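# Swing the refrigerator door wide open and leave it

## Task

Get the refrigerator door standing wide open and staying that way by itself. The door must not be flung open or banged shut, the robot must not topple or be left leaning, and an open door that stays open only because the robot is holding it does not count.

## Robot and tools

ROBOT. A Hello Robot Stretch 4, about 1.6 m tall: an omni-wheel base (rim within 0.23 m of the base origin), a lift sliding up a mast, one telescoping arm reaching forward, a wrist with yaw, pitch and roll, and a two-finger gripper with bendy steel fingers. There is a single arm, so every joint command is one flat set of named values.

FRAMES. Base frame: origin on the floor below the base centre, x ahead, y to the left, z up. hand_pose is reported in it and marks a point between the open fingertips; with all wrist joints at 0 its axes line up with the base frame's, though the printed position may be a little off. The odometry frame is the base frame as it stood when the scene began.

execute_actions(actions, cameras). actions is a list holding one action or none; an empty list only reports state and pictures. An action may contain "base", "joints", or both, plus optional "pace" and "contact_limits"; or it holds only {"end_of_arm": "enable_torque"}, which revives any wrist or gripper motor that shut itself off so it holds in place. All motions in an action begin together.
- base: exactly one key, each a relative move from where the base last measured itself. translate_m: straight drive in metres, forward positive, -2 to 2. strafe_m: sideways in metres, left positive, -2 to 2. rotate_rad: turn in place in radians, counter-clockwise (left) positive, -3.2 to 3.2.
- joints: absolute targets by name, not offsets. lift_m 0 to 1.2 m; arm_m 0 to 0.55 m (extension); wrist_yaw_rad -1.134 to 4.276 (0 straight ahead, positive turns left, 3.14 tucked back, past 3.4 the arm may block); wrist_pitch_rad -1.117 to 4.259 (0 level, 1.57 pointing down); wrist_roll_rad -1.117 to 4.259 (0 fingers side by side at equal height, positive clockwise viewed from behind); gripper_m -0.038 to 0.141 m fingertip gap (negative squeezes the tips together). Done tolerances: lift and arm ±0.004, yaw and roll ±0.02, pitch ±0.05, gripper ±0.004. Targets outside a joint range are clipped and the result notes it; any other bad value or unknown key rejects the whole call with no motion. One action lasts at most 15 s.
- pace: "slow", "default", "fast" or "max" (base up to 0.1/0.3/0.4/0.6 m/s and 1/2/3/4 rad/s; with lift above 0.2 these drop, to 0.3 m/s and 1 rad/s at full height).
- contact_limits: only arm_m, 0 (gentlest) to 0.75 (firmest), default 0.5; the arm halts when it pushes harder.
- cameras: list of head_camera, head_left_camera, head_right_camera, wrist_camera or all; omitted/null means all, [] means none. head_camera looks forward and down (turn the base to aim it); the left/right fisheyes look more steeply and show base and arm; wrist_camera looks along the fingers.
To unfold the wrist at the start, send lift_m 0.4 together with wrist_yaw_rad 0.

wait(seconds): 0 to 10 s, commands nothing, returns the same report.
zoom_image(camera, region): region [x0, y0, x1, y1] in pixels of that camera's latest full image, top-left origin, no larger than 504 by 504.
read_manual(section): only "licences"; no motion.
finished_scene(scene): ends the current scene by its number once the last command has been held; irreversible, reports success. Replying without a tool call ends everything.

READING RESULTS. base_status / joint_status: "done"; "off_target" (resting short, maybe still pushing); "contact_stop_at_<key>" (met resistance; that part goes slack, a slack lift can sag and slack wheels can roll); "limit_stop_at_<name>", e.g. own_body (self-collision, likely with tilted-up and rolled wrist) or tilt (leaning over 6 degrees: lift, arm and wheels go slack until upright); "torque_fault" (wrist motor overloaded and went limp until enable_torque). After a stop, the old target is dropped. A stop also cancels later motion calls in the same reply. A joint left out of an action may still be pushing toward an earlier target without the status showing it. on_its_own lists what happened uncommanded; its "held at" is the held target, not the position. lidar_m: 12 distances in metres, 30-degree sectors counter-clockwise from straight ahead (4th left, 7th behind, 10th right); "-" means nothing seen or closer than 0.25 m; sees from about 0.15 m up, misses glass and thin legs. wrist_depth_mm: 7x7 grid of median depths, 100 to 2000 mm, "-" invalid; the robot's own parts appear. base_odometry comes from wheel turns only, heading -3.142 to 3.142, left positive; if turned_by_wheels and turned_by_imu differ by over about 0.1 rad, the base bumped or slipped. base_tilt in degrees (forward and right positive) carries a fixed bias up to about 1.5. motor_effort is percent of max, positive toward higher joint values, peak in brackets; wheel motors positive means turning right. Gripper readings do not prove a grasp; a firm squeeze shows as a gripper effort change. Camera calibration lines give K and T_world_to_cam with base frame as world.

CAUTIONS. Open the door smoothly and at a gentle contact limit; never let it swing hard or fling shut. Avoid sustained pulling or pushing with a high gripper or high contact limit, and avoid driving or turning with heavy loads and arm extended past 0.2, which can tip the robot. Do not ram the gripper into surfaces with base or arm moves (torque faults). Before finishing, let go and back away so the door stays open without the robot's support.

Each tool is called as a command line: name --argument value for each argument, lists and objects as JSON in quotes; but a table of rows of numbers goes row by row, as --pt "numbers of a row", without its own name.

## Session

execute_actions --actions '[]'

Scene clock: 0.00 s.
base_odometry: x=+0.000 y=+0.000 heading=+0.000 (m, m, rad; odometry frame)
turned_by_wheels: +0.000 (rad since the last result)
turned_by_imu: +0.000 (rad since the last result)
base_tilt: forward=+0.5 right=-0.5 (deg)
lidar_m: 1.87 0.62 0.61 0.65 0.94 1.34 1.41 2.15 3.34 3.16 1.89 2.36
base_status: not commanded
joint_positions: lift_m=+0.191 arm_m=+0.001 wrist_yaw_rad=+3.239 wrist_pitch_rad=-0.013 wrist_roll_rad=+0.015 gripper_m=+0.057
joint_status: not commanded
motor_effort: lift_m=+19 arm_m=+0 wrist_yaw_rad=+2 wrist_pitch_rad=-5 wrist_roll_rad=-1 gripper_m=-1 wheel_0=+0 wheel_1=-1 wheel_2=+1 (%)
hand_pose: x=-0.1236 y=+0.0589 z=+0.3727 quat_wxyz=(-0.049, +0.006, +0.008, +0.999) (m; base frame)
wrist_depth_mm: - 138 227 1863 1576 1336 1182 / - 107 136 1808 1537 1336 1205 / - 109 135 1756 1537 1336 1182 / - 116 135 1756 1576 1336 1182 / 135 134 - 1808 1537 1336 1182 / 226 1863 1464 1708 1397 1308 1182 / 1008 1060 976 1025 194 1118 1138
pictures: head_camera, head_left_camera, head_right_camera, wrist_camera
camera_calibration (this result's frames):
wrist_camera: T_world_to_cam=[[-0.0552904, 0.998317, -0.0174898, -0.0664836], [-0.0645144, -0.021052, -0.997695, 0.436187], [-0.996384, -0.0540346, 0.0655698, 0.0813634], [0, 0, 0, 1]] pos_world=[0.105534, 0.0799507, 0.428683]
Images, in order (width x height): head_camera 420x560, head_left_camera 420x672, head_right_camera 420x672, wrist_camera 616x392.

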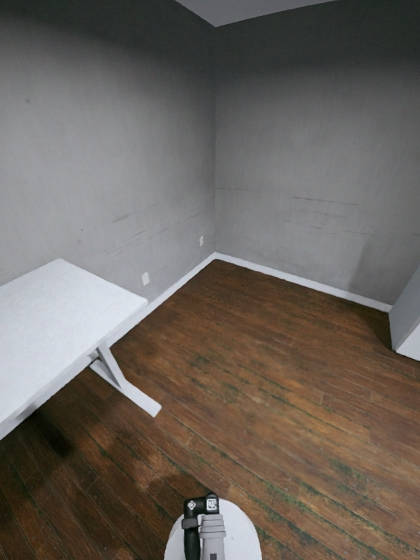

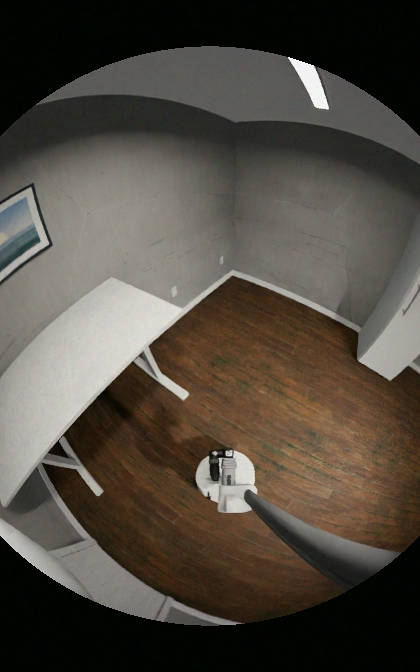

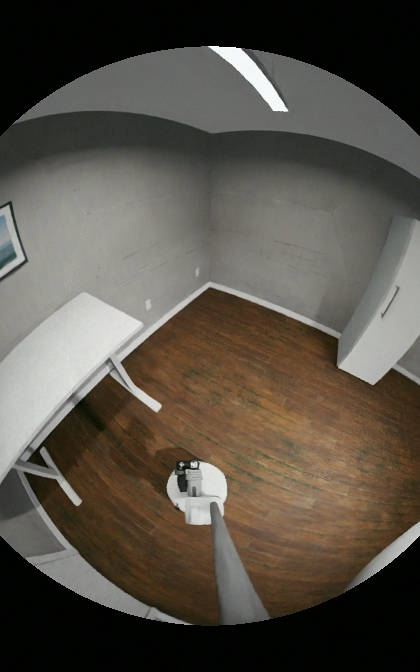

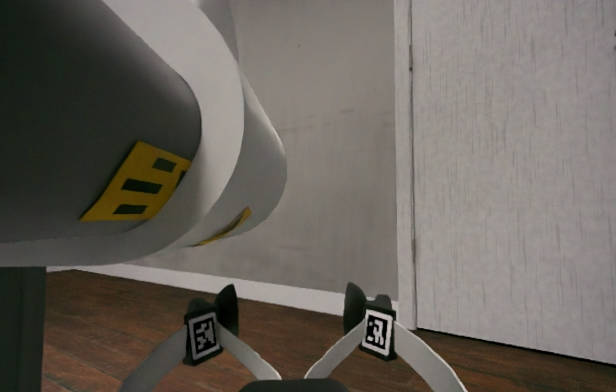

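zoom_image --camera "head_right_camera" --region '[300, 200, 420, 400]'

Region (300, 200, 420, 400) of head_right_camera's 420x672 image, scaled by 2.520, with more detail than that image has; it fills the left 302 columns of this view, and the rest is white.

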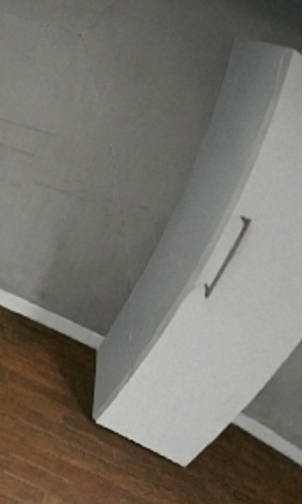

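execute_actions --actions '[{"base": {"rotate_rad": -1.05}, "joints": {"lift_m": 0.56, "wrist_yaw_rad": 0.55, "gripper_m": 0.10}, "pace": "max"}]'

Scene clock: 27.63 s.
base_odometry: x=+0.000 y=+0.000 heading=-1.050 (m, m, rad; odometry frame)
turned_by_wheels: -1.050 (rad since the last result)
turned_by_imu: -1.057 (rad since the last result)
base_tilt: forward=+0.6 right=-0.4 (deg)
lidar_m: 1.89 2.36 1.91 0.64 0.62 0.66 0.95 1.35 1.43 2.12 3.31 3.15
base_status: done
joint_positions: lift_m=+0.560 arm_m=+0.001 wrist_yaw_rad=+0.550 wrist_pitch_rad=-0.013 wrist_roll_rad=+0.015 gripper_m=+0.100
joint_status: all done
motor_effort: lift_m=+20(25) arm_m=+0(0) wrist_yaw_rad=+0(7) wrist_pitch_rad=-5(5) wrist_roll_rad=-2(2) gripper_m=+1(2) wheel_0=+0(11) wheel_1=-1(9) wheel_2=-1(9) (%)
hand_pose: x=+0.4636 y=+0.0764 z=+0.7419 quat_wxyz=(+0.962, +0.009, -0.004, +0.272) (m; base frame)
wrist_depth_mm: - - - - - 1576 1537 / - - - - - 1537 1537 / - - - - - 1537 1499 / - - - - - 1537 1499 / - - - - - 1537 1537 / - - - - 229 1576 1537 / - 1863 1863 1921 1808 1499 1499
pictures: head_camera, head_left_camera, head_right_camera, wrist_camera
camera_calibration (this result's frames):
wrist_camera: T_world_to_cam=[[0.486544, -0.873481, -0.0174908, -0.153213], [0.0488344, 0.0471796, -0.997692, 0.784995], [0.87229, 0.484567, 0.0656109, -0.26425], [0, 0, 0, 1]] pos_world=[0.266712, -0.0428177, 0.797841]
Images, in order (width x height): head_camera 420x560, head_left_camera 420x672, head_right_camera 420x672, wrist_camera 616x392.

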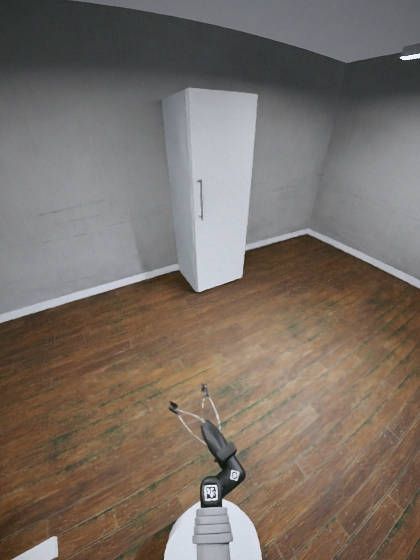

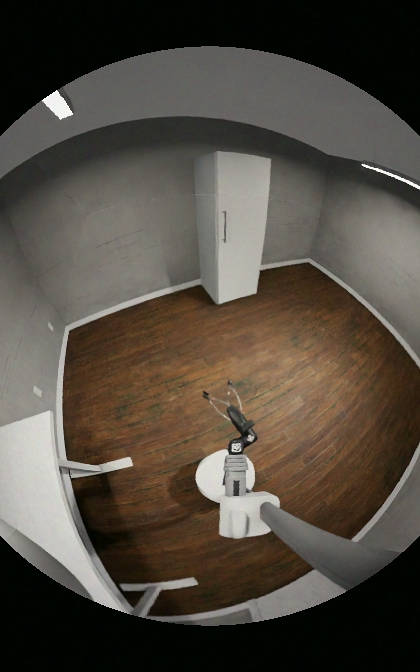

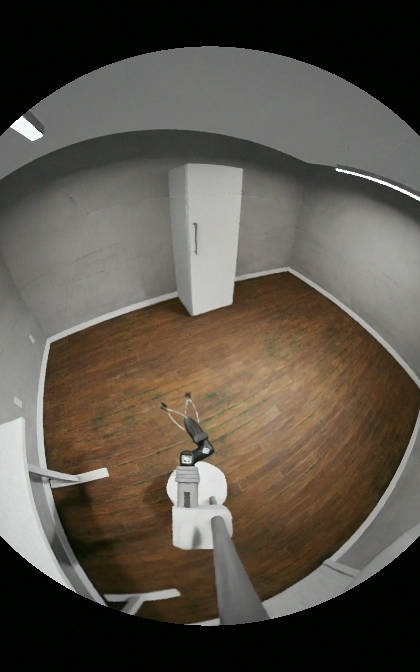

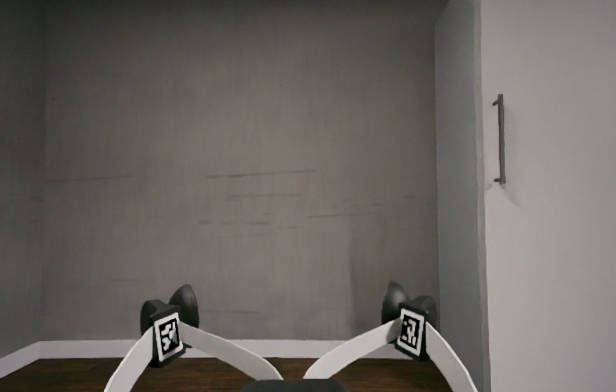

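execute_actions --actions '[{"base": {"translate_m": 1.24}, "joints": {"arm_m": 0.19, "wrist_pitch_rad": -0.85}, "pace": "max"}]' --cameras '["head_camera", "wrist_camera"]'

Scene clock: 45.73 s.
base_odometry: x=+0.617 y=-1.076 heading=-1.050 (m, m, rad; odometry frame)
turned_by_wheels: +0.000 (rad since the last result)
turned_by_imu: -0.001 (rad since the last result)
base_tilt: forward=+0.5 right=-0.6 (deg)
lidar_m: 0.64 1.22 1.33 1.92 1.95 1.37 2.49 2.49 2.65 2.84 2.77 0.83
base_status: done
joint_positions: lift_m=+0.560 arm_m=+0.189 wrist_yaw_rad=+0.550 wrist_pitch_rad=-0.849 wrist_roll_rad=+0.015 gripper_m=+0.100
joint_status: all done
motor_effort: lift_m=+20(20) arm_m=+6(6) wrist_yaw_rad=+1(0) wrist_pitch_rad=-2(8) wrist_roll_rad=-2(2) gripper_m=+2(1) wheel_0=-1(5) wheel_1=+0(7) wheel_2=+1(12) (%)
hand_pose: x=+0.5681 y=+0.0252 z=+0.9546 quat_wxyz=(+0.876, +0.118, -0.394, +0.250) (m; base frame)
wrist_depth_mm: 1537 1537 1537 1537 991 931 1576 / 1708 1708 1708 831 723 707 683 / 1808 1756 1808 640 574 569 549 / 1537 1576 1499 504 473 462 459 / 1366 1308 1281 1182 402 399 394 / 1160 1138 1078 1042 227 351 345 / 1025 960 946 325 251 310 309
pictures: head_camera, wrist_camera
camera_calibration (this result's frames):
wrist_camera: T_world_to_cam=[[0.509152, -0.859603, -0.0429694, -0.233948], [0.661005, 0.422518, -0.620122, 0.276857], [0.551214, 0.287333, 0.783328, -0.842366], [0, 0, 0, 1]] pos_world=[0.400435, -0.07604, 0.821481]
Images, in order (width x height): head_camera 420x560, wrist_camera 616x392.

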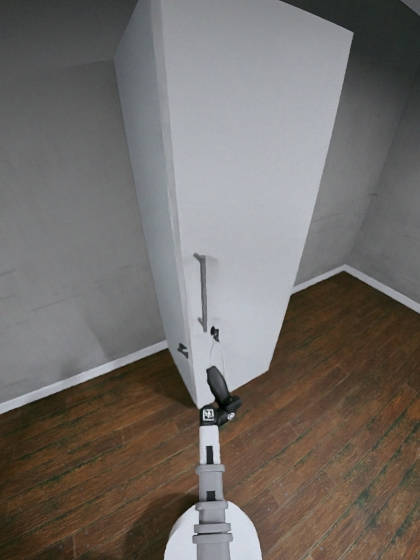

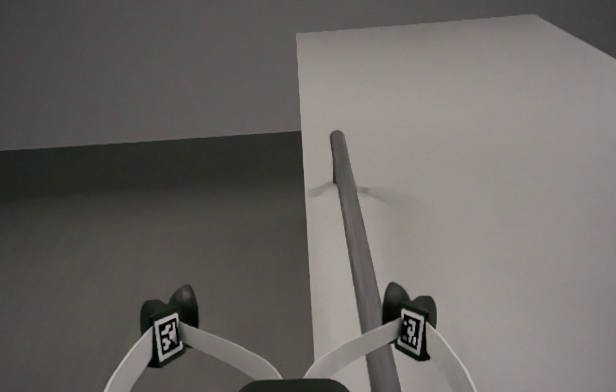

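zoom_image --camera "wrist_camera" --region '[130, 110, 470, 392]'

zoom_image --camera "head_camera" --region '[150, 240, 270, 400]'

Region (130, 110, 470, 392) of wrist_camera's 616x392 image, scaled by 1.482; it fills the top 418 rows of this view, and the rest is white.

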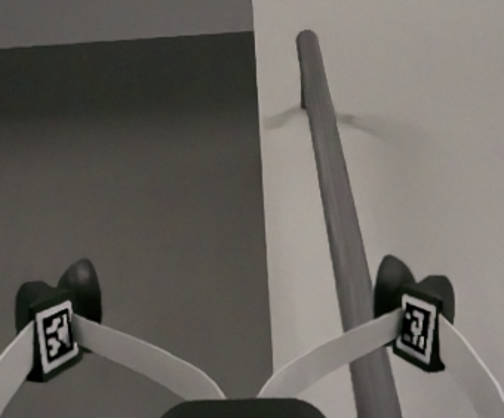

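Region (150, 240, 270, 400) of head_camera's 420x560 image, scaled by 3.150, with more detail than that image has; it fills the left 378 columns of this view, and the rest is white.

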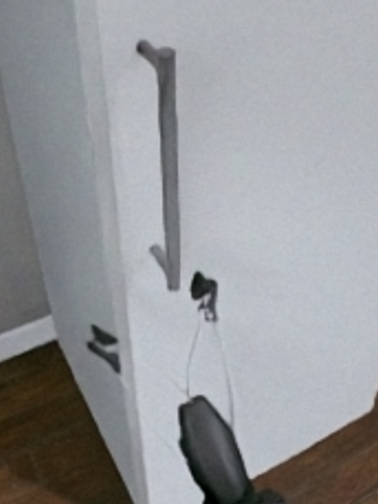

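execute_actions --actions '[{"joints": {"arm_m": 0.287, "wrist_yaw_rad": 0.515, "lift_m": 0.575}, "contact_limits": {"arm_m": 0.2}}]' --cameras '["head_camera", "wrist_camera"]'

Scene clock: 74.63 s.
base_odometry: x=+0.617 y=-1.076 heading=-1.050 (m, m, rad; odometry frame)
turned_by_wheels: +0.000 (rad since the last result)
turned_by_imu: +0.000 (rad since the last result)
base_tilt: forward=+0.6 right=-0.5 (deg)
lidar_m: 0.62 1.21 1.32 1.89 1.97 1.35 2.49 2.48 2.68 2.84 2.76 0.81
base_status: not commanded
joint_positions: lift_m=+0.575 arm_m=+0.286 wrist_yaw_rad=+0.515 wrist_pitch_rad=-0.849 wrist_roll_rad=+0.015 gripper_m=+0.100
joint_status: all done
motor_effort: lift_m=+21(23) arm_m=+6(6) wrist_yaw_rad=+1(4) wrist_pitch_rad=-2(3) wrist_roll_rad=-2(1) gripper_m=-1(0) wheel_0=-1(1) wheel_1=+1(0) wheel_2=+1(1) (%)
contact_limits: arm_m 0.2
hand_pose: x=+0.6659 y=+0.0178 z=+0.9695 quat_wxyz=(+0.881, +0.111, -0.396, +0.235) (m; base frame)
wrist_depth_mm: 1576 1537 1537 750 732 715 699 / 1661 1661 1661 544 539 530 521 / 1661 1708 1661 427 424 421 415 / 1397 1397 1366 342 349 349 345 / 1182 1160 1118 283 298 297 296 / 1025 1025 276 249 227 259 258 / 917 854 229 167 221 230 230
pictures: head_camera, wrist_camera
camera_calibration (this result's frames):
wrist_camera: T_world_to_cam=[[0.478716, -0.876918, -0.0429704, -0.268776], [0.675438, 0.399112, -0.620075, 0.215343], [0.560905, 0.267816, 0.783365, -0.911904], [0, 0, 0, 1]] pos_world=[0.494708, -0.077418, 0.836333]
Images, in order (width x height): head_camera 420x560, wrist_camera 616x392.

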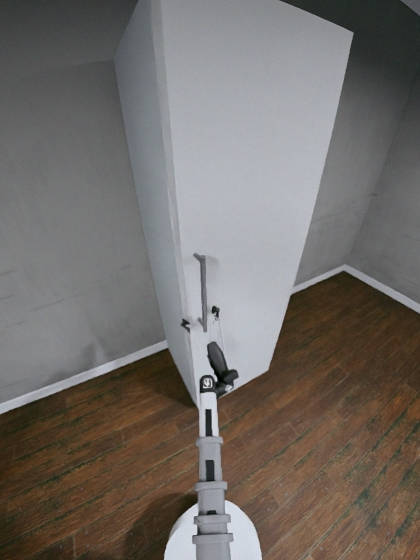

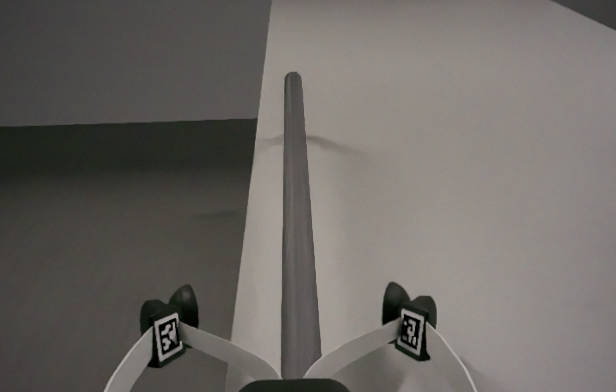

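zoom_image --camera "wrist_camera" --region '[130, 230, 470, 392]'

zoom_image --camera "head_camera" --region '[160, 250, 270, 390]'

Region (130, 230, 470, 392) of wrist_camera's 616x392 image, scaled by 1.482; it fills the top 240 rows of this view, and the rest is white.

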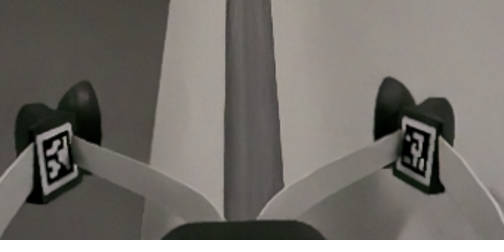

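Region (160, 250, 270, 390) of head_camera's 420x560 image, scaled by 3.600, with more detail than that image has; it fills the left 396 columns of this view, and the rest is white.

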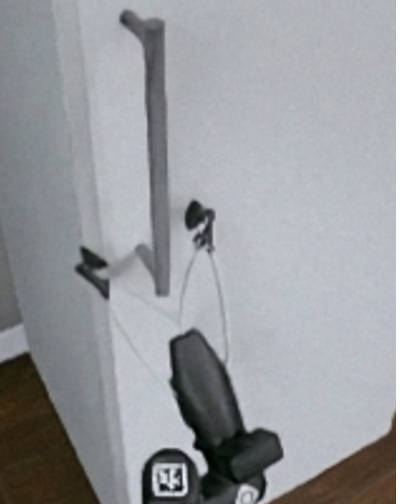

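execute_actions --actions '[{"joints": {"arm_m": 0.291, "wrist_yaw_rad": 0.495, "gripper_m": -0.038}, "contact_limits": {"arm_m": 0.5}}]' --cameras '["head_camera", "wrist_camera"]'

Scene clock: 84.10 s.
base_odometry: x=+0.617 y=-1.076 heading=-1.049 (m, m, rad; odometry frame)
turned_by_wheels: +0.001 (rad since the last result)
turned_by_imu: +0.001 (rad since the last result)
base_tilt: forward=+0.6 right=-0.5 (deg)
lidar_m: 0.63 1.23 1.34 1.93 1.96 1.34 2.48 2.47 2.66 2.85 2.76 0.85
base_status: not commanded
joint_positions: lift_m=+0.575 arm_m=+0.291 wrist_yaw_rad=+0.503 wrist_pitch_rad=-0.835 wrist_roll_rad=+0.015 gripper_m=-0.037
joint_status: all done
on_its_own: wrist_yaw_rad is at rest, and its effort (-22) is outside its rest range (-13 to +13); wrist_pitch_rad is at rest, and its effort (-41) is outside its rest range (-23 to +23)
motor_effort: lift_m=+15(22) arm_m=-2(7) wrist_yaw_rad=-22(22) wrist_pitch_rad=-41(41) wrist_roll_rad=-2(1) gripper_m=-24(22) wheel_0=+1(1) wheel_1=+0(1) wheel_2=+12(12) (%)
contact_limits: arm_m 0.5
hand_pose: x=+0.6741 y=+0.0167 z=+0.9674 quat_wxyz=(+0.885, +0.107, -0.391, +0.230) (m; base frame)
wrist_depth_mm: 1499 1576 1576 691 683 668 661 / 1618 1708 1708 512 508 504 496 / 1661 1618 1618 404 404 402 397 / 1336 1336 1336 314 336 332 332 / 1138 1160 1118 271 286 285 283 / 1008 991 946 196 248 249 249 / 878 866 177 160 177 221 220
pictures: head_camera, wrist_camera
camera_calibration (this result's frames):
wrist_camera: T_world_to_cam=[[0.467582, -0.882913, -0.042797, -0.26634], [0.672758, 0.386856, -0.630665, 0.221253], [0.573379, 0.266096, 0.774874, -0.914778], [0, 0, 0, 1]] pos_world=[0.500201, -0.0773288, 0.836975]
Images, in order (width x height): head_camera 420x560, wrist_camera 616x392.

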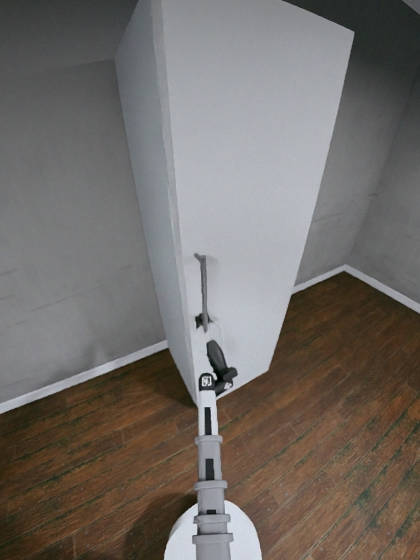

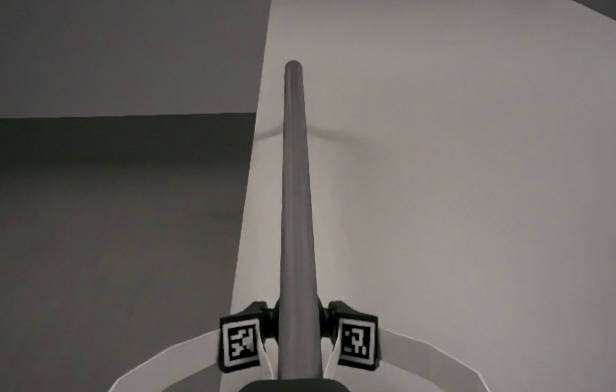

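zoom_image --camera "head_camera" --region '[170, 280, 250, 370]'

zoom_image --camera "wrist_camera" --region '[200, 260, 400, 392]'

Region (170, 280, 250, 370) of head_camera's 420x560 image, scaled by 5.600, with more detail than that image has.

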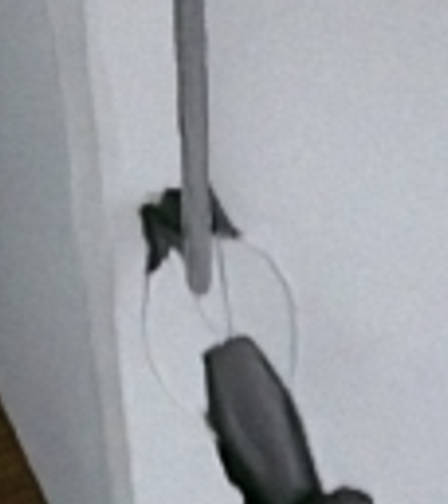

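Region (200, 260, 400, 392) of wrist_camera's 616x392 image, scaled by 2.520; it fills the top 333 rows of this view, and the rest is white.

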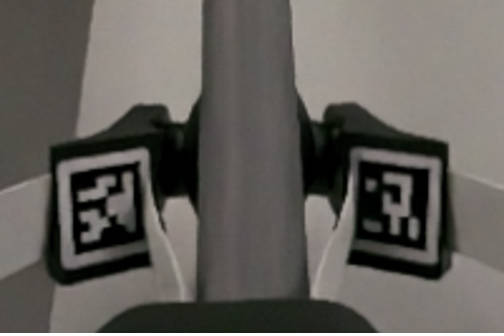

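execute_actions --actions '[{"joints": {"wrist_pitch_rad": -0.81, "lift_m": 0.563}}]' --cameras '["head_camera", "wrist_camera"]'

Scene clock: 89.40 s.
base_odometry: x=+0.617 y=-1.076 heading=-1.050 (m, m, rad; odometry frame)
turned_by_wheels: -0.001 (rad since the last result)
turned_by_imu: -0.001 (rad since the last result)
base_tilt: forward=+0.6 right=-0.5 (deg)
lidar_m: 0.61 1.23 1.32 1.91 1.96 1.36 2.49 2.48 2.66 2.82 2.76 0.82
base_status: not commanded
joint_positions: lift_m=+0.564 arm_m=+0.291 wrist_yaw_rad=+0.498 wrist_pitch_rad=-0.813 wrist_roll_rad=+0.015 gripper_m=-0.037
joint_status: all done
motor_effort: lift_m=+8(15) arm_m=-2(2) wrist_yaw_rad=-7(23) wrist_pitch_rad=+9(40) wrist_roll_rad=-2(2) gripper_m=-23(22) wheel_0=+0(1) wheel_1=+0(0) wheel_2=+5(12) (%)
hand_pose: x=+0.6783 y=+0.0179 z=+0.9517 quat_wxyz=(+0.890, +0.104, -0.381, +0.229) (m; base frame)
wrist_depth_mm: 1576 1618 1537 668 668 654 647 / 1708 1756 1708 477 496 496 492 / 1576 1576 1618 382 397 397 394 / 1308 1336 1255 320 332 332 330 / 1118 1118 1078 268 283 283 283 / 976 976 931 186 249 249 249 / 878 854 177 162 177 222 222
pictures: head_camera, wrist_camera
camera_calibration (this result's frames):
wrist_camera: T_world_to_cam=[[0.462187, -0.885766, -0.0424408, -0.264597], [0.662271, 0.376605, -0.647739, 0.231598], [0.589729, 0.271269, 0.760679, -0.902986], [0, 0, 0, 1]] pos_world=[0.501429, -0.0766397, 0.825668]
Images, in order (width x height): head_camera 420x560, wrist_camera 616x392.

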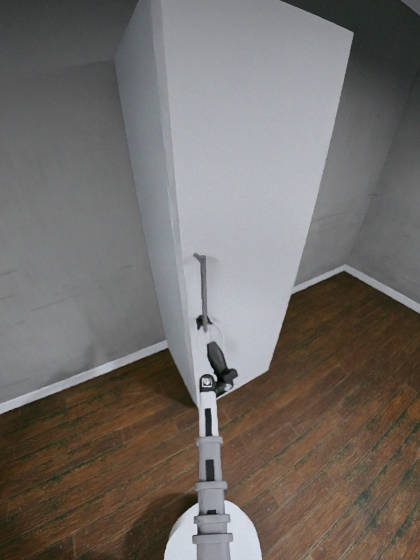

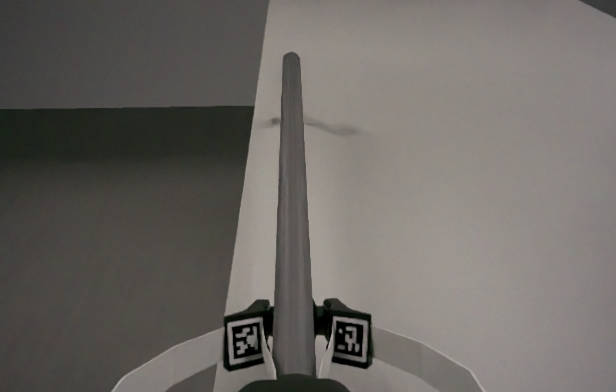

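execute_actions --actions '[{"base": {"translate_m": -0.028}, "joints": {"wrist_pitch_rad": -0.78, "arm_m": 0.291}, "contact_limits": {"arm_m": 0.75}, "pace": "slow"}]' --cameras '["head_camera", "wrist_camera"]'

Scene clock: 99.93 s.
base_odometry: x=+0.603 y=-1.052 heading=-1.051 (m, m, rad; odometry frame)
turned_by_wheels: -0.001 (rad since the last result)
turned_by_imu: -0.010 (rad since the last result)
base_tilt: forward=+0.4 right=-0.5 (deg)
lidar_m: 0.64 1.22 1.35 1.92 1.97 1.32 2.46 2.46 2.63 2.85 2.77 0.85
base_status: done
joint_positions: lift_m=+0.564 arm_m=+0.292 wrist_yaw_rad=+0.493 wrist_pitch_rad=-0.795 wrist_roll_rad=+0.014 gripper_m=-0.037
joint_status: all done
on_its_own: wrist_pitch_rad is at rest, and its effort (+43) is outside its rest range (-23 to +23)
motor_effort: lift_m=+8(9) arm_m=-3(10) wrist_yaw_rad=+5(29) wrist_pitch_rad=+43(67) wrist_roll_rad=-1(1) gripper_m=-19(33) wheel_0=-6(8) wheel_1=-5(11) wheel_2=+0(26) (%)
contact_limits: arm_m 0.75
hand_pose: x=+0.6819 y=+0.0187 z=+0.9480 quat_wxyz=(+0.893, +0.101, -0.374, +0.228) (m; base frame)
wrist_depth_mm: 1537 1537 1576 634 661 699 732 / 1708 1708 1756 462 496 512 535 / 1576 1537 1618 373 399 407 424 / 1308 1308 1308 314 332 338 345 / 1118 1138 1138 264 282 290 297 / 991 1008 931 185 247 253 256 / 891 878 177 158 177 225 229
pictures: head_camera, wrist_camera
camera_calibration (this result's frames):
wrist_camera: T_world_to_cam=[[0.457429, -0.888256, -0.0419398, -0.262876], [0.653681, 0.367855, -0.661349, 0.245428], [0.602876, 0.275105, 0.748904, -0.900373], [0, 0, 0, 1]] pos_world=[0.502629, -0.0760859, 0.825582]
Images, in order (width x height): head_camera 420x560, wrist_camera 616x392.

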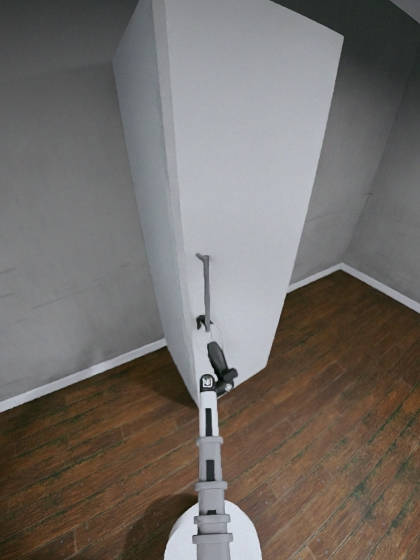

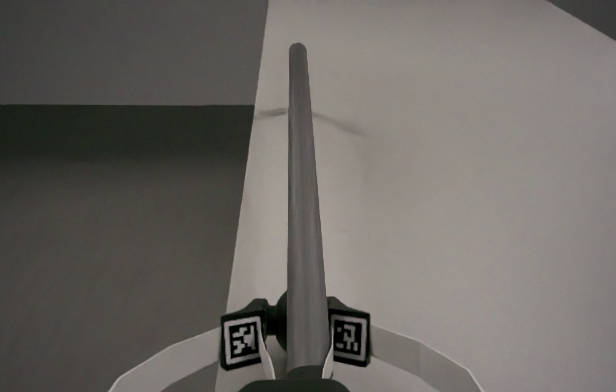

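zoom_image --camera "head_camera" --region '[170, 300, 310, 420]'

Region (170, 300, 310, 420) of head_camera's 420x560 image, scaled by 3.600, with more detail than that image has; it fills the top 432 rows of this view, and the rest is white.

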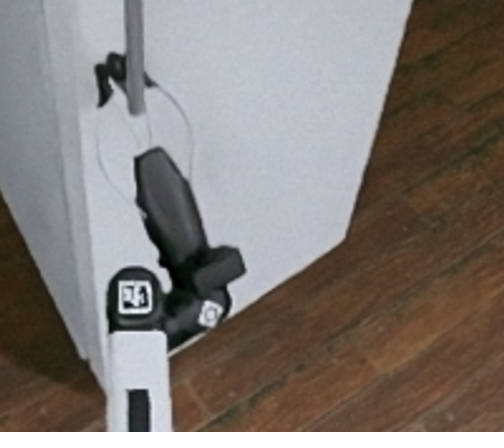

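execute_actions --actions '[{"base": {"strafe_m": -0.185}, "joints": {"lift_m": 0.61, "gripper_m": -0.015, "arm_m": 0.172, "wrist_pitch_rad": -0.795}, "contact_limits": {"arm_m": 0.75}}]' --cameras '["head_camera", "wrist_camera"]'

Scene clock: 134.87 s.
base_odometry: x=+0.443 y=-1.143 heading=-1.049 (m, m, rad; odometry frame)
turned_by_wheels: +0.001 (rad since the last result)
turned_by_imu: +0.001 (rad since the last result)
base_tilt: forward=+0.7 right=-0.6 (deg)
lidar_m: 0.48 0.81 1.42 2.08 1.71 1.45 2.44 2.39 2.52 2.68 2.60 0.98
base_status: done
joint_positions: lift_m=+0.610 arm_m=+0.172 wrist_yaw_rad=+0.504 wrist_pitch_rad=-0.800 wrist_roll_rad=+0.015 gripper_m=-0.015
joint_status: all done
on_its_own: wrist_yaw_rad is at rest, and its effort (-25) is outside its rest range (-13 to +13)
motor_effort: lift_m=+21(24) arm_m=-2(10) wrist_yaw_rad=-25(26) wrist_pitch_rad=+16(60) wrist_roll_rad=-4(3) gripper_m=-6(19) wheel_0=+9(8) wheel_1=+7(12) wheel_2=-1(5) (%)
contact_limits: arm_m 0.75
hand_pose: x=+0.5614 y=+0.0204 z=+0.9950 quat_wxyz=(+0.891, +0.104, -0.375, +0.232) (m; base frame)
wrist_depth_mm: 1464 1499 1499 676 1464 1576 1618 / 1708 1708 480 512 668 1025 1756 / 1863 1808 353 413 504 654 1863 / 1618 1618 290 345 407 500 647 / 1430 1397 250 296 340 404 480 / 1229 1205 181 200 293 338 392 / 1098 190 168 181 163 291 330
pictures: head_camera, wrist_camera
camera_calibration (this result's frames):
wrist_camera: T_world_to_cam=[[0.467321, -0.883058, -0.0426538, -0.209205], [0.652373, 0.376999, -0.657481, 0.351273], [0.596674, 0.279428, 0.752263, -0.863366], [0, 0, 0, 1]] pos_world=[0.383753, -0.0759208, 0.87151]
Images, in order (width x height): head_camera 420x560, wrist_camera 616x392.

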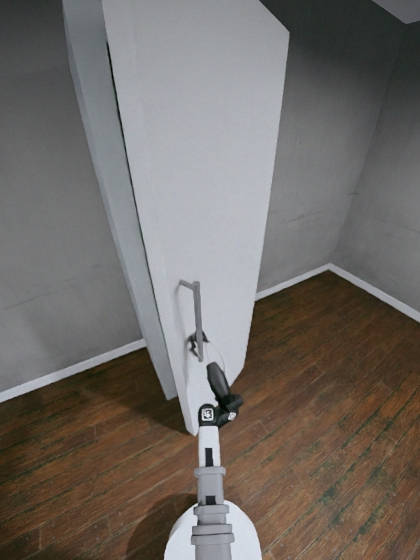

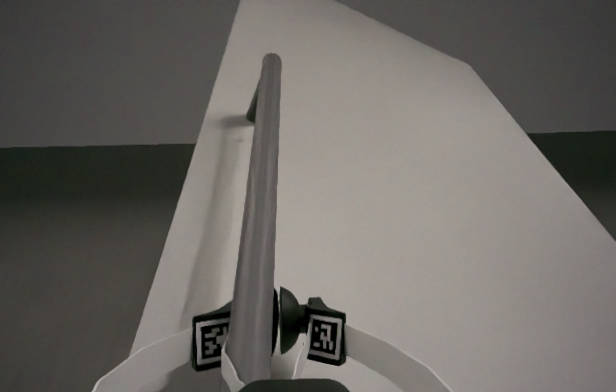

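execute_actions --actions '[]'

Scene clock: 139.20 s.
base_odometry: x=+0.443 y=-1.143 heading=-1.049 (m, m, rad; odometry frame)
turned_by_wheels: +0.000 (rad since the last result)
turned_by_imu: +0.000 (rad since the last result)
base_tilt: forward=+0.5 right=-0.6 (deg)
lidar_m: 0.50 0.79 1.43 2.07 1.68 1.42 2.45 2.39 2.53 2.67 2.61 0.96
base_status: done
joint_positions: lift_m=+0.610 arm_m=+0.172 wrist_yaw_rad=+0.504 wrist_pitch_rad=-0.800 wrist_roll_rad=+0.015 gripper_m=-0.015
joint_status: all done
on_its_own: wrist_yaw_rad is at rest, and its effort (-24) is outside its rest range (-13 to +13)
motor_effort: lift_m=+22(24) arm_m=-1(10) wrist_yaw_rad=-24(26) wrist_pitch_rad=+15(60) wrist_roll_rad=-4(3) gripper_m=-7(19) wheel_0=+8(8) wheel_1=+6(12) wheel_2=-1(5) (%)
contact_limits: arm_m 0.75
hand_pose: x=+0.5614 y=+0.0204 z=+0.9949 quat_wxyz=(+0.891, +0.104, -0.375, +0.232) (m; base frame)
wrist_depth_mm: 1537 1537 1499 683 1537 1576 1618 / 1661 1661 484 512 676 991 1756 / 1863 1808 353 413 508 654 1921 / 1618 1661 289 343 404 500 654 / 1397 1366 250 294 342 404 480 / 1229 1182 179 200 293 338 394 / 1098 189 169 181 164 290 330
pictures: head_camera, head_left_camera, head_right_camera, wrist_camera
camera_calibration (this result's frames):
wrist_camera: T_world_to_cam=[[0.467319, -0.883059, -0.0426533, -0.209205], [0.652349, 0.376985, -0.657513, 0.351307], [0.596703, 0.279444, 0.752235, -0.863353], [0, 0, 0, 1]] pos_world=[0.383756, -0.0759191, 0.87151]
Images, in order (width x height): head_camera 420x560, head_left_camera 420x672, head_right_camera 420x672, wrist_camera 616x392.

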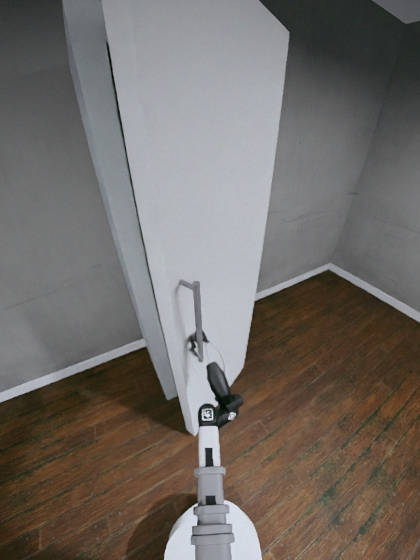

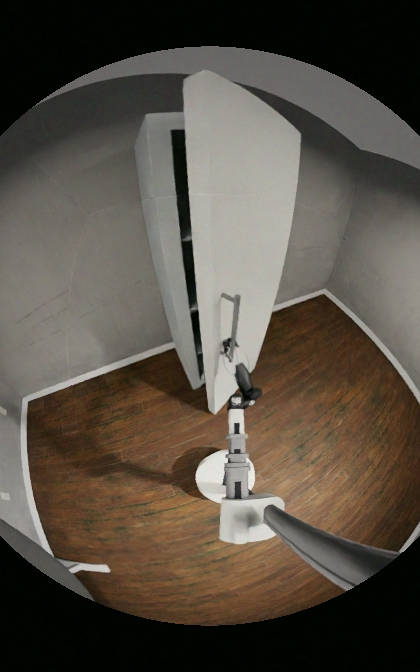

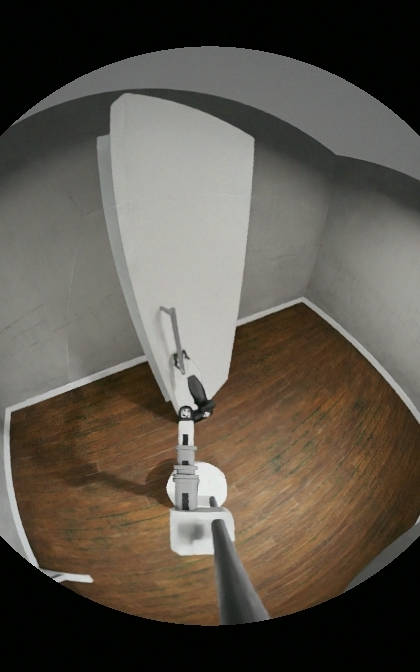

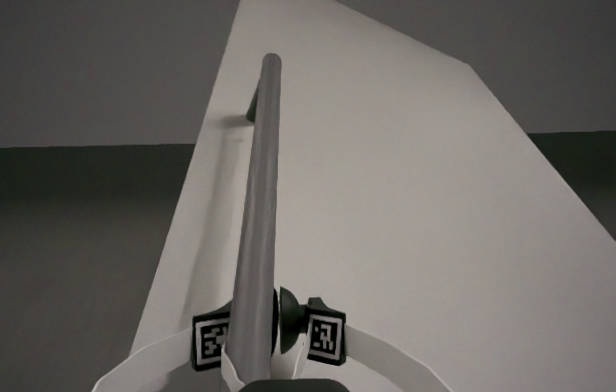

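execute_actions --actions '[{"base": {"strafe_m": -0.36}, "joints": {"arm_m": 0.097}, "contact_limits": {"arm_m": 0.75}}]' --cameras '["head_camera", "wrist_camera"]'

Scene clock: 161.73 s.
base_odometry: x=+0.130 y=-1.323 heading=-1.050 (m, m, rad; odometry frame)
turned_by_wheels: +0.000 (rad since the last result)
turned_by_imu: +0.001 (rad since the last result)
base_tilt: forward=+0.6 right=-0.4 (deg)
lidar_m: 0.39 0.39 1.59 2.31 1.69 1.78 2.28 2.23 2.37 2.33 2.28 2.05
base_status: done
joint_positions: lift_m=+0.610 arm_m=+0.097 wrist_yaw_rad=+0.495 wrist_pitch_rad=-0.794 wrist_roll_rad=+0.014 gripper_m=-0.015
joint_status: all done
motor_effort: lift_m=+20(22) arm_m=-2(7) wrist_yaw_rad=+3(30) wrist_pitch_rad=-1(16) wrist_roll_rad=-1(3) gripper_m=-7(10) wheel_0=-1(18) wheel_1=+0(10) wheel_2=+1(3) (%)
contact_limits: arm_m 0.75
hand_pose: x=+0.4877 y=+0.0191 z=+0.9940 quat_wxyz=(+0.893, +0.101, -0.373, +0.229) (m; base frame)
wrist_depth_mm: 1537 1537 445 1499 1576 1537 1576 / 1708 1661 345 778 1708 1756 1808 / 1921 286 297 603 1921 1921 1983 / 1921 220 266 488 1983 1983 1983 / 1576 188 241 315 1661 1708 1708 / 180 166 202 186 1430 1499 1499 / 154 145 177 156 173 1336 1308
pictures: head_camera, wrist_camera
camera_calibration (this result's frames):
wrist_camera: T_world_to_cam=[[0.458832, -0.887528, -0.0420423, -0.172392], [0.65272, 0.36879, -0.661778, 0.403476], [0.602851, 0.276203, 0.74852, -0.817475], [0, 0, 0, 1]] pos_world=[0.308558, -0.0760116, 0.87166]
Images, in order (width x height): head_camera 420x560, wrist_camera 616x392.

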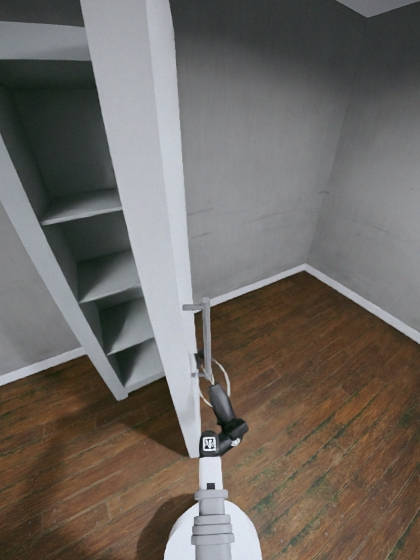

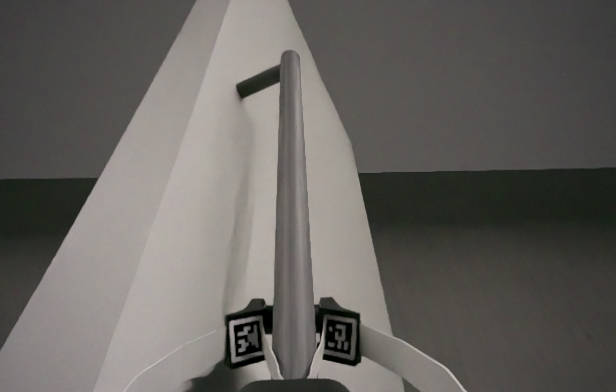

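execute_actions --actions '[{"base": {"strafe_m": -0.185}, "joints": {"arm_m": 0.165}, "contact_limits": {"arm_m": 0.75}}]' --cameras '["head_camera", "head_left_camera", "wrist_camera"]'

Scene clock: 172.53 s.
base_odometry: x=-0.030 y=-1.415 heading=-1.050 (m, m, rad; odometry frame)
turned_by_wheels: +0.000 (rad since the last result)
turned_by_imu: +0.038 (rad since the last result)
base_tilt: forward=+0.6 right=-0.5 (deg)
lidar_m: 0.43 1.00 1.15 2.53 1.84 1.94 2.19 2.16 2.28 2.15 2.12 2.07
base_status: done
joint_positions: lift_m=+0.610 arm_m=+0.164 wrist_yaw_rad=+0.495 wrist_pitch_rad=-0.794 wrist_roll_rad=+0.015 gripper_m=-0.015
joint_status: all done
motor_effort: lift_m=+17(23) arm_m=+5(20) wrist_yaw_rad=+1(40) wrist_pitch_rad=+0(76) wrist_roll_rad=-3(8) gripper_m=-8(10) wheel_0=+0(15) wheel_1=+0(8) wheel_2=+0(22) (%)
contact_limits: arm_m 0.75
hand_pose: x=+0.5544 y=+0.0191 z=+0.9942 quat_wxyz=(+0.893, +0.101, -0.373, +0.229) (m; base frame)
wrist_depth_mm: 1499 1464 368 1537 1576 1576 1618 / 1708 264 317 1661 1756 1756 1756 / 1756 207 293 1863 1921 1983 - / 183 177 272 1060 1921 1983 1983 / 154 156 254 436 1618 1708 1661 / 133 146 202 167 1464 1464 1430 / 118 136 178 148 181 1308 1308
pictures: head_camera, head_left_camera, wrist_camera
camera_calibration (this result's frames):
wrist_camera: T_world_to_cam=[[0.458948, -0.887458, -0.0422505, -0.202875], [0.652619, 0.369007, -0.661757, 0.36011], [0.602872, 0.276139, 0.748527, -0.857885], [0, 0, 0, 1]] pos_world=[0.375289, -0.0760312, 0.871884]
Images, in order (width x height): head_camera 420x560, head_left_camera 420x672, wrist_camera 616x392.

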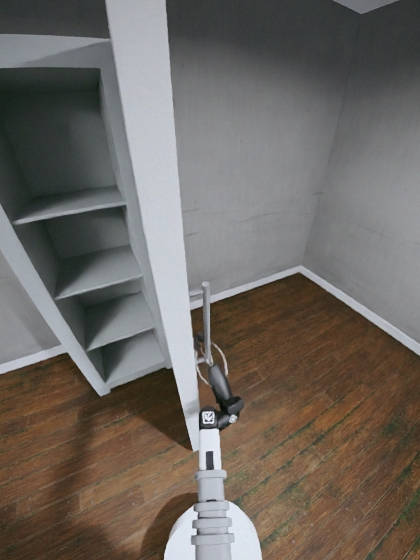

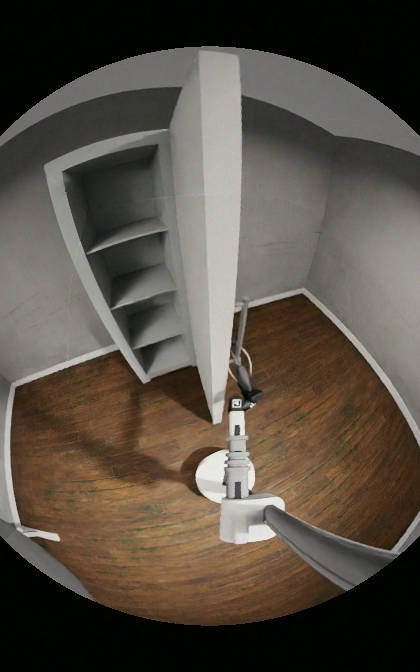

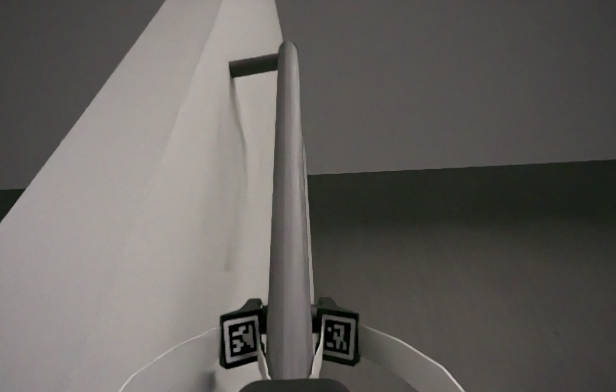

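zoom_image --camera "head_camera" --region '[60, 240, 300, 480]'

zoom_image --camera "head_left_camera" --region '[100, 250, 320, 470]'

Region (60, 240, 300, 480) of head_camera's 420x560 image, scaled by 2.100, with more detail than that image has.

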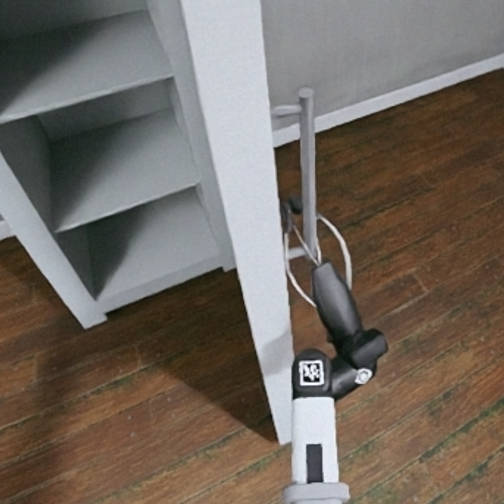

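Region (100, 250, 320, 470) of head_left_camera's 420x672 image, scaled by 2.291, with more detail than that image has.

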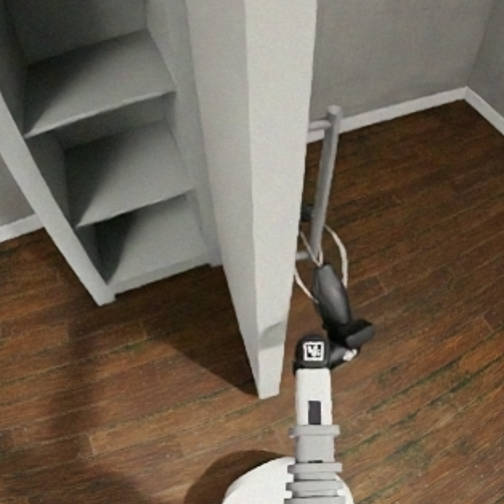

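execute_actions --actions '[{"base": {"strafe_m": -0.045}, "joints": {"arm_m": 0.18, "gripper_m": 0.06}, "contact_limits": {"arm_m": 0.75}}]' --cameras '["head_camera", "head_left_camera", "wrist_camera"]'

Scene clock: 208.30 s.
base_odometry: x=-0.069 y=-1.437 heading=-1.050 (m, m, rad; odometry frame)
turned_by_wheels: +0.000 (rad since the last result)
turned_by_imu: +0.000 (rad since the last result)
base_tilt: forward=+0.6 right=-0.5 (deg)
lidar_m: 0.43 0.61 1.13 2.57 1.88 2.00 2.18 2.14 2.28 2.12 2.08 2.11
base_status: done
joint_positions: lift_m=+0.610 arm_m=+0.179 wrist_yaw_rad=+0.492 wrist_pitch_rad=-0.795 wrist_roll_rad=+0.015 gripper_m=+0.060
joint_status: all done
motor_effort: lift_m=+17(17) arm_m=+6(8) wrist_yaw_rad=+10(10) wrist_pitch_rad=+4(13) wrist_roll_rad=-3(2) gripper_m=+1(6) wheel_0=+0(11) wheel_1=-1(8) wheel_2=-1(4) (%)
contact_limits: arm_m 0.75
hand_pose: x=+0.5692 y=+0.0182 z=+0.9944 quat_wxyz=(+0.894, +0.101, -0.374, +0.227) (m; base frame)
wrist_depth_mm: 1537 1464 379 1576 1576 1618 1618 / 1708 263 347 1708 1756 1808 1756 / 1756 212 329 1863 1983 1983 1983 / 181 182 312 1921 1921 1921 1921 / 155 161 294 1618 1661 1708 1708 / 135 156 210 213 1464 1499 1499 / 122 144 192 156 1255 1336 1308
pictures: head_camera, head_left_camera, wrist_camera
camera_calibration (this result's frames):
wrist_camera: T_world_to_cam=[[0.456203, -0.888872, -0.0422608, -0.208748], [0.654511, 0.367338, -0.660816, 0.348977], [0.602905, 0.273806, 0.749357, -0.867538], [0, 0, 0, 1]] pos_world=[0.389865, -0.0762056, 0.871883]
Images, in order (width x height): head_camera 420x560, head_left_camera 420x672, wrist_camera 616x392.

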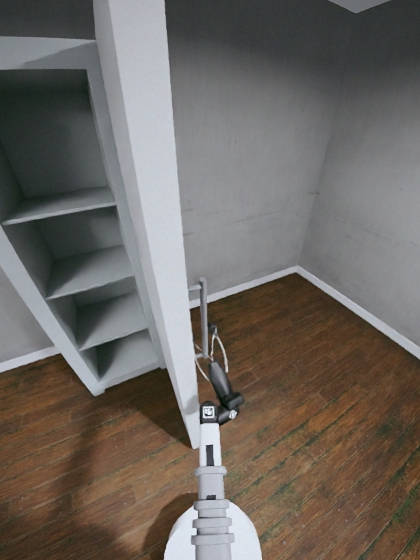

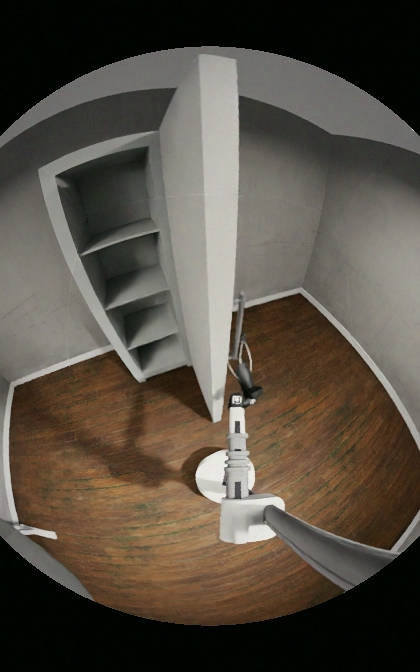

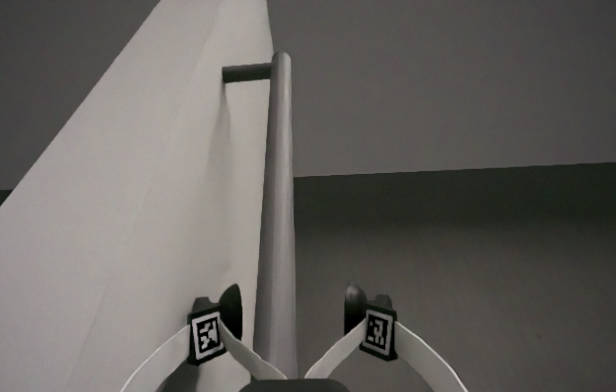

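execute_actions --actions '[{"base": {"strafe_m": -0.06}, "joints": {"arm_m": 0.05}}]' --cameras '["head_camera", "head_left_camera", "wrist_camera"]'

Scene clock: 216.13 s.
base_odometry: x=-0.121 y=-1.467 heading=-1.050 (m, m, rad; odometry frame)
turned_by_wheels: +0.000 (rad since the last result)
turned_by_imu: +0.000 (rad since the last result)
base_tilt: forward=+0.5 right=-0.6 (deg)
lidar_m: 0.46 0.45 1.14 2.59 1.93 2.05 2.17 2.10 2.26 2.06 2.04 2.15
base_status: done
joint_positions: lift_m=+0.610 arm_m=+0.051 wrist_yaw_rad=+0.495 wrist_pitch_rad=-0.794 wrist_roll_rad=+0.015 gripper_m=+0.060
joint_status: all done
motor_effort: lift_m=+17(17) arm_m=-6(8) wrist_yaw_rad=+1(6) wrist_pitch_rad=-2(2) wrist_roll_rad=-3(3) gripper_m=-1(2) wheel_0=+0(9) wheel_1=+0(9) wheel_2=-1(1) (%)
hand_pose: x=+0.4416 y=+0.0192 z=+0.9940 quat_wxyz=(+0.893, +0.101, -0.373, +0.229) (m; base frame)
wrist_depth_mm: 1537 1537 1464 1576 1576 1576 1618 / 1708 1661 621 1708 1708 1808 1756 / 1863 1921 484 1863 1983 1983 - / - 1983 410 - - - - / 1983 1160 353 1808 1921 1808 1863 / 1661 306 300 1576 1618 1618 1661 / 960 262 251 296 1397 1464 1464
pictures: head_camera, head_left_camera, wrist_camera
camera_calibration (this result's frames):
wrist_camera: T_world_to_cam=[[0.459104, -0.887379, -0.0422109, -0.151088], [0.652172, 0.368916, -0.662248, 0.434328], [0.603238, 0.276512, 0.748094, -0.789511], [0, 0, 0, 1]] pos_world=[0.262371, -0.0759938, 0.871884]
Images, in order (width x height): head_camera 420x560, head_left_camera 420x672, wrist_camera 616x392.

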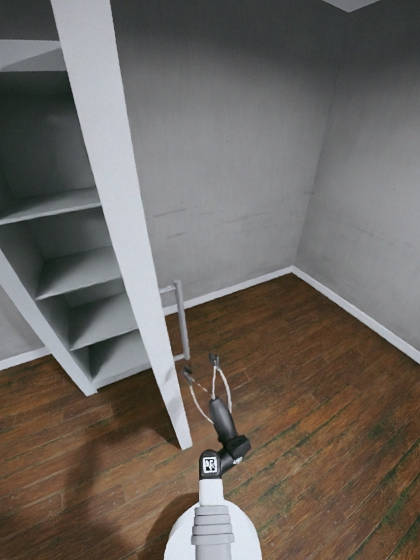

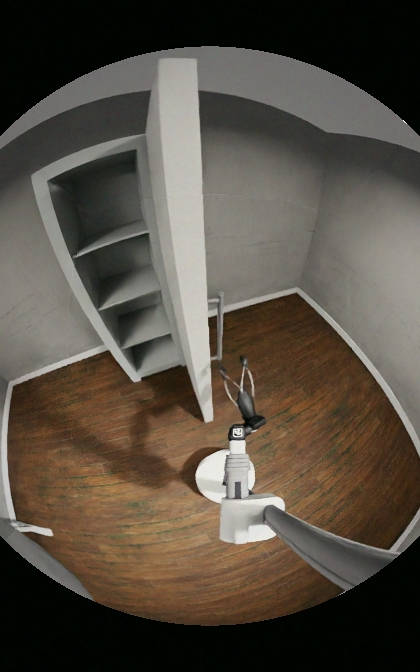

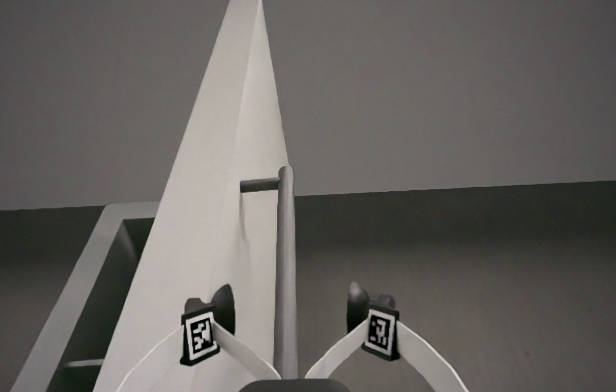

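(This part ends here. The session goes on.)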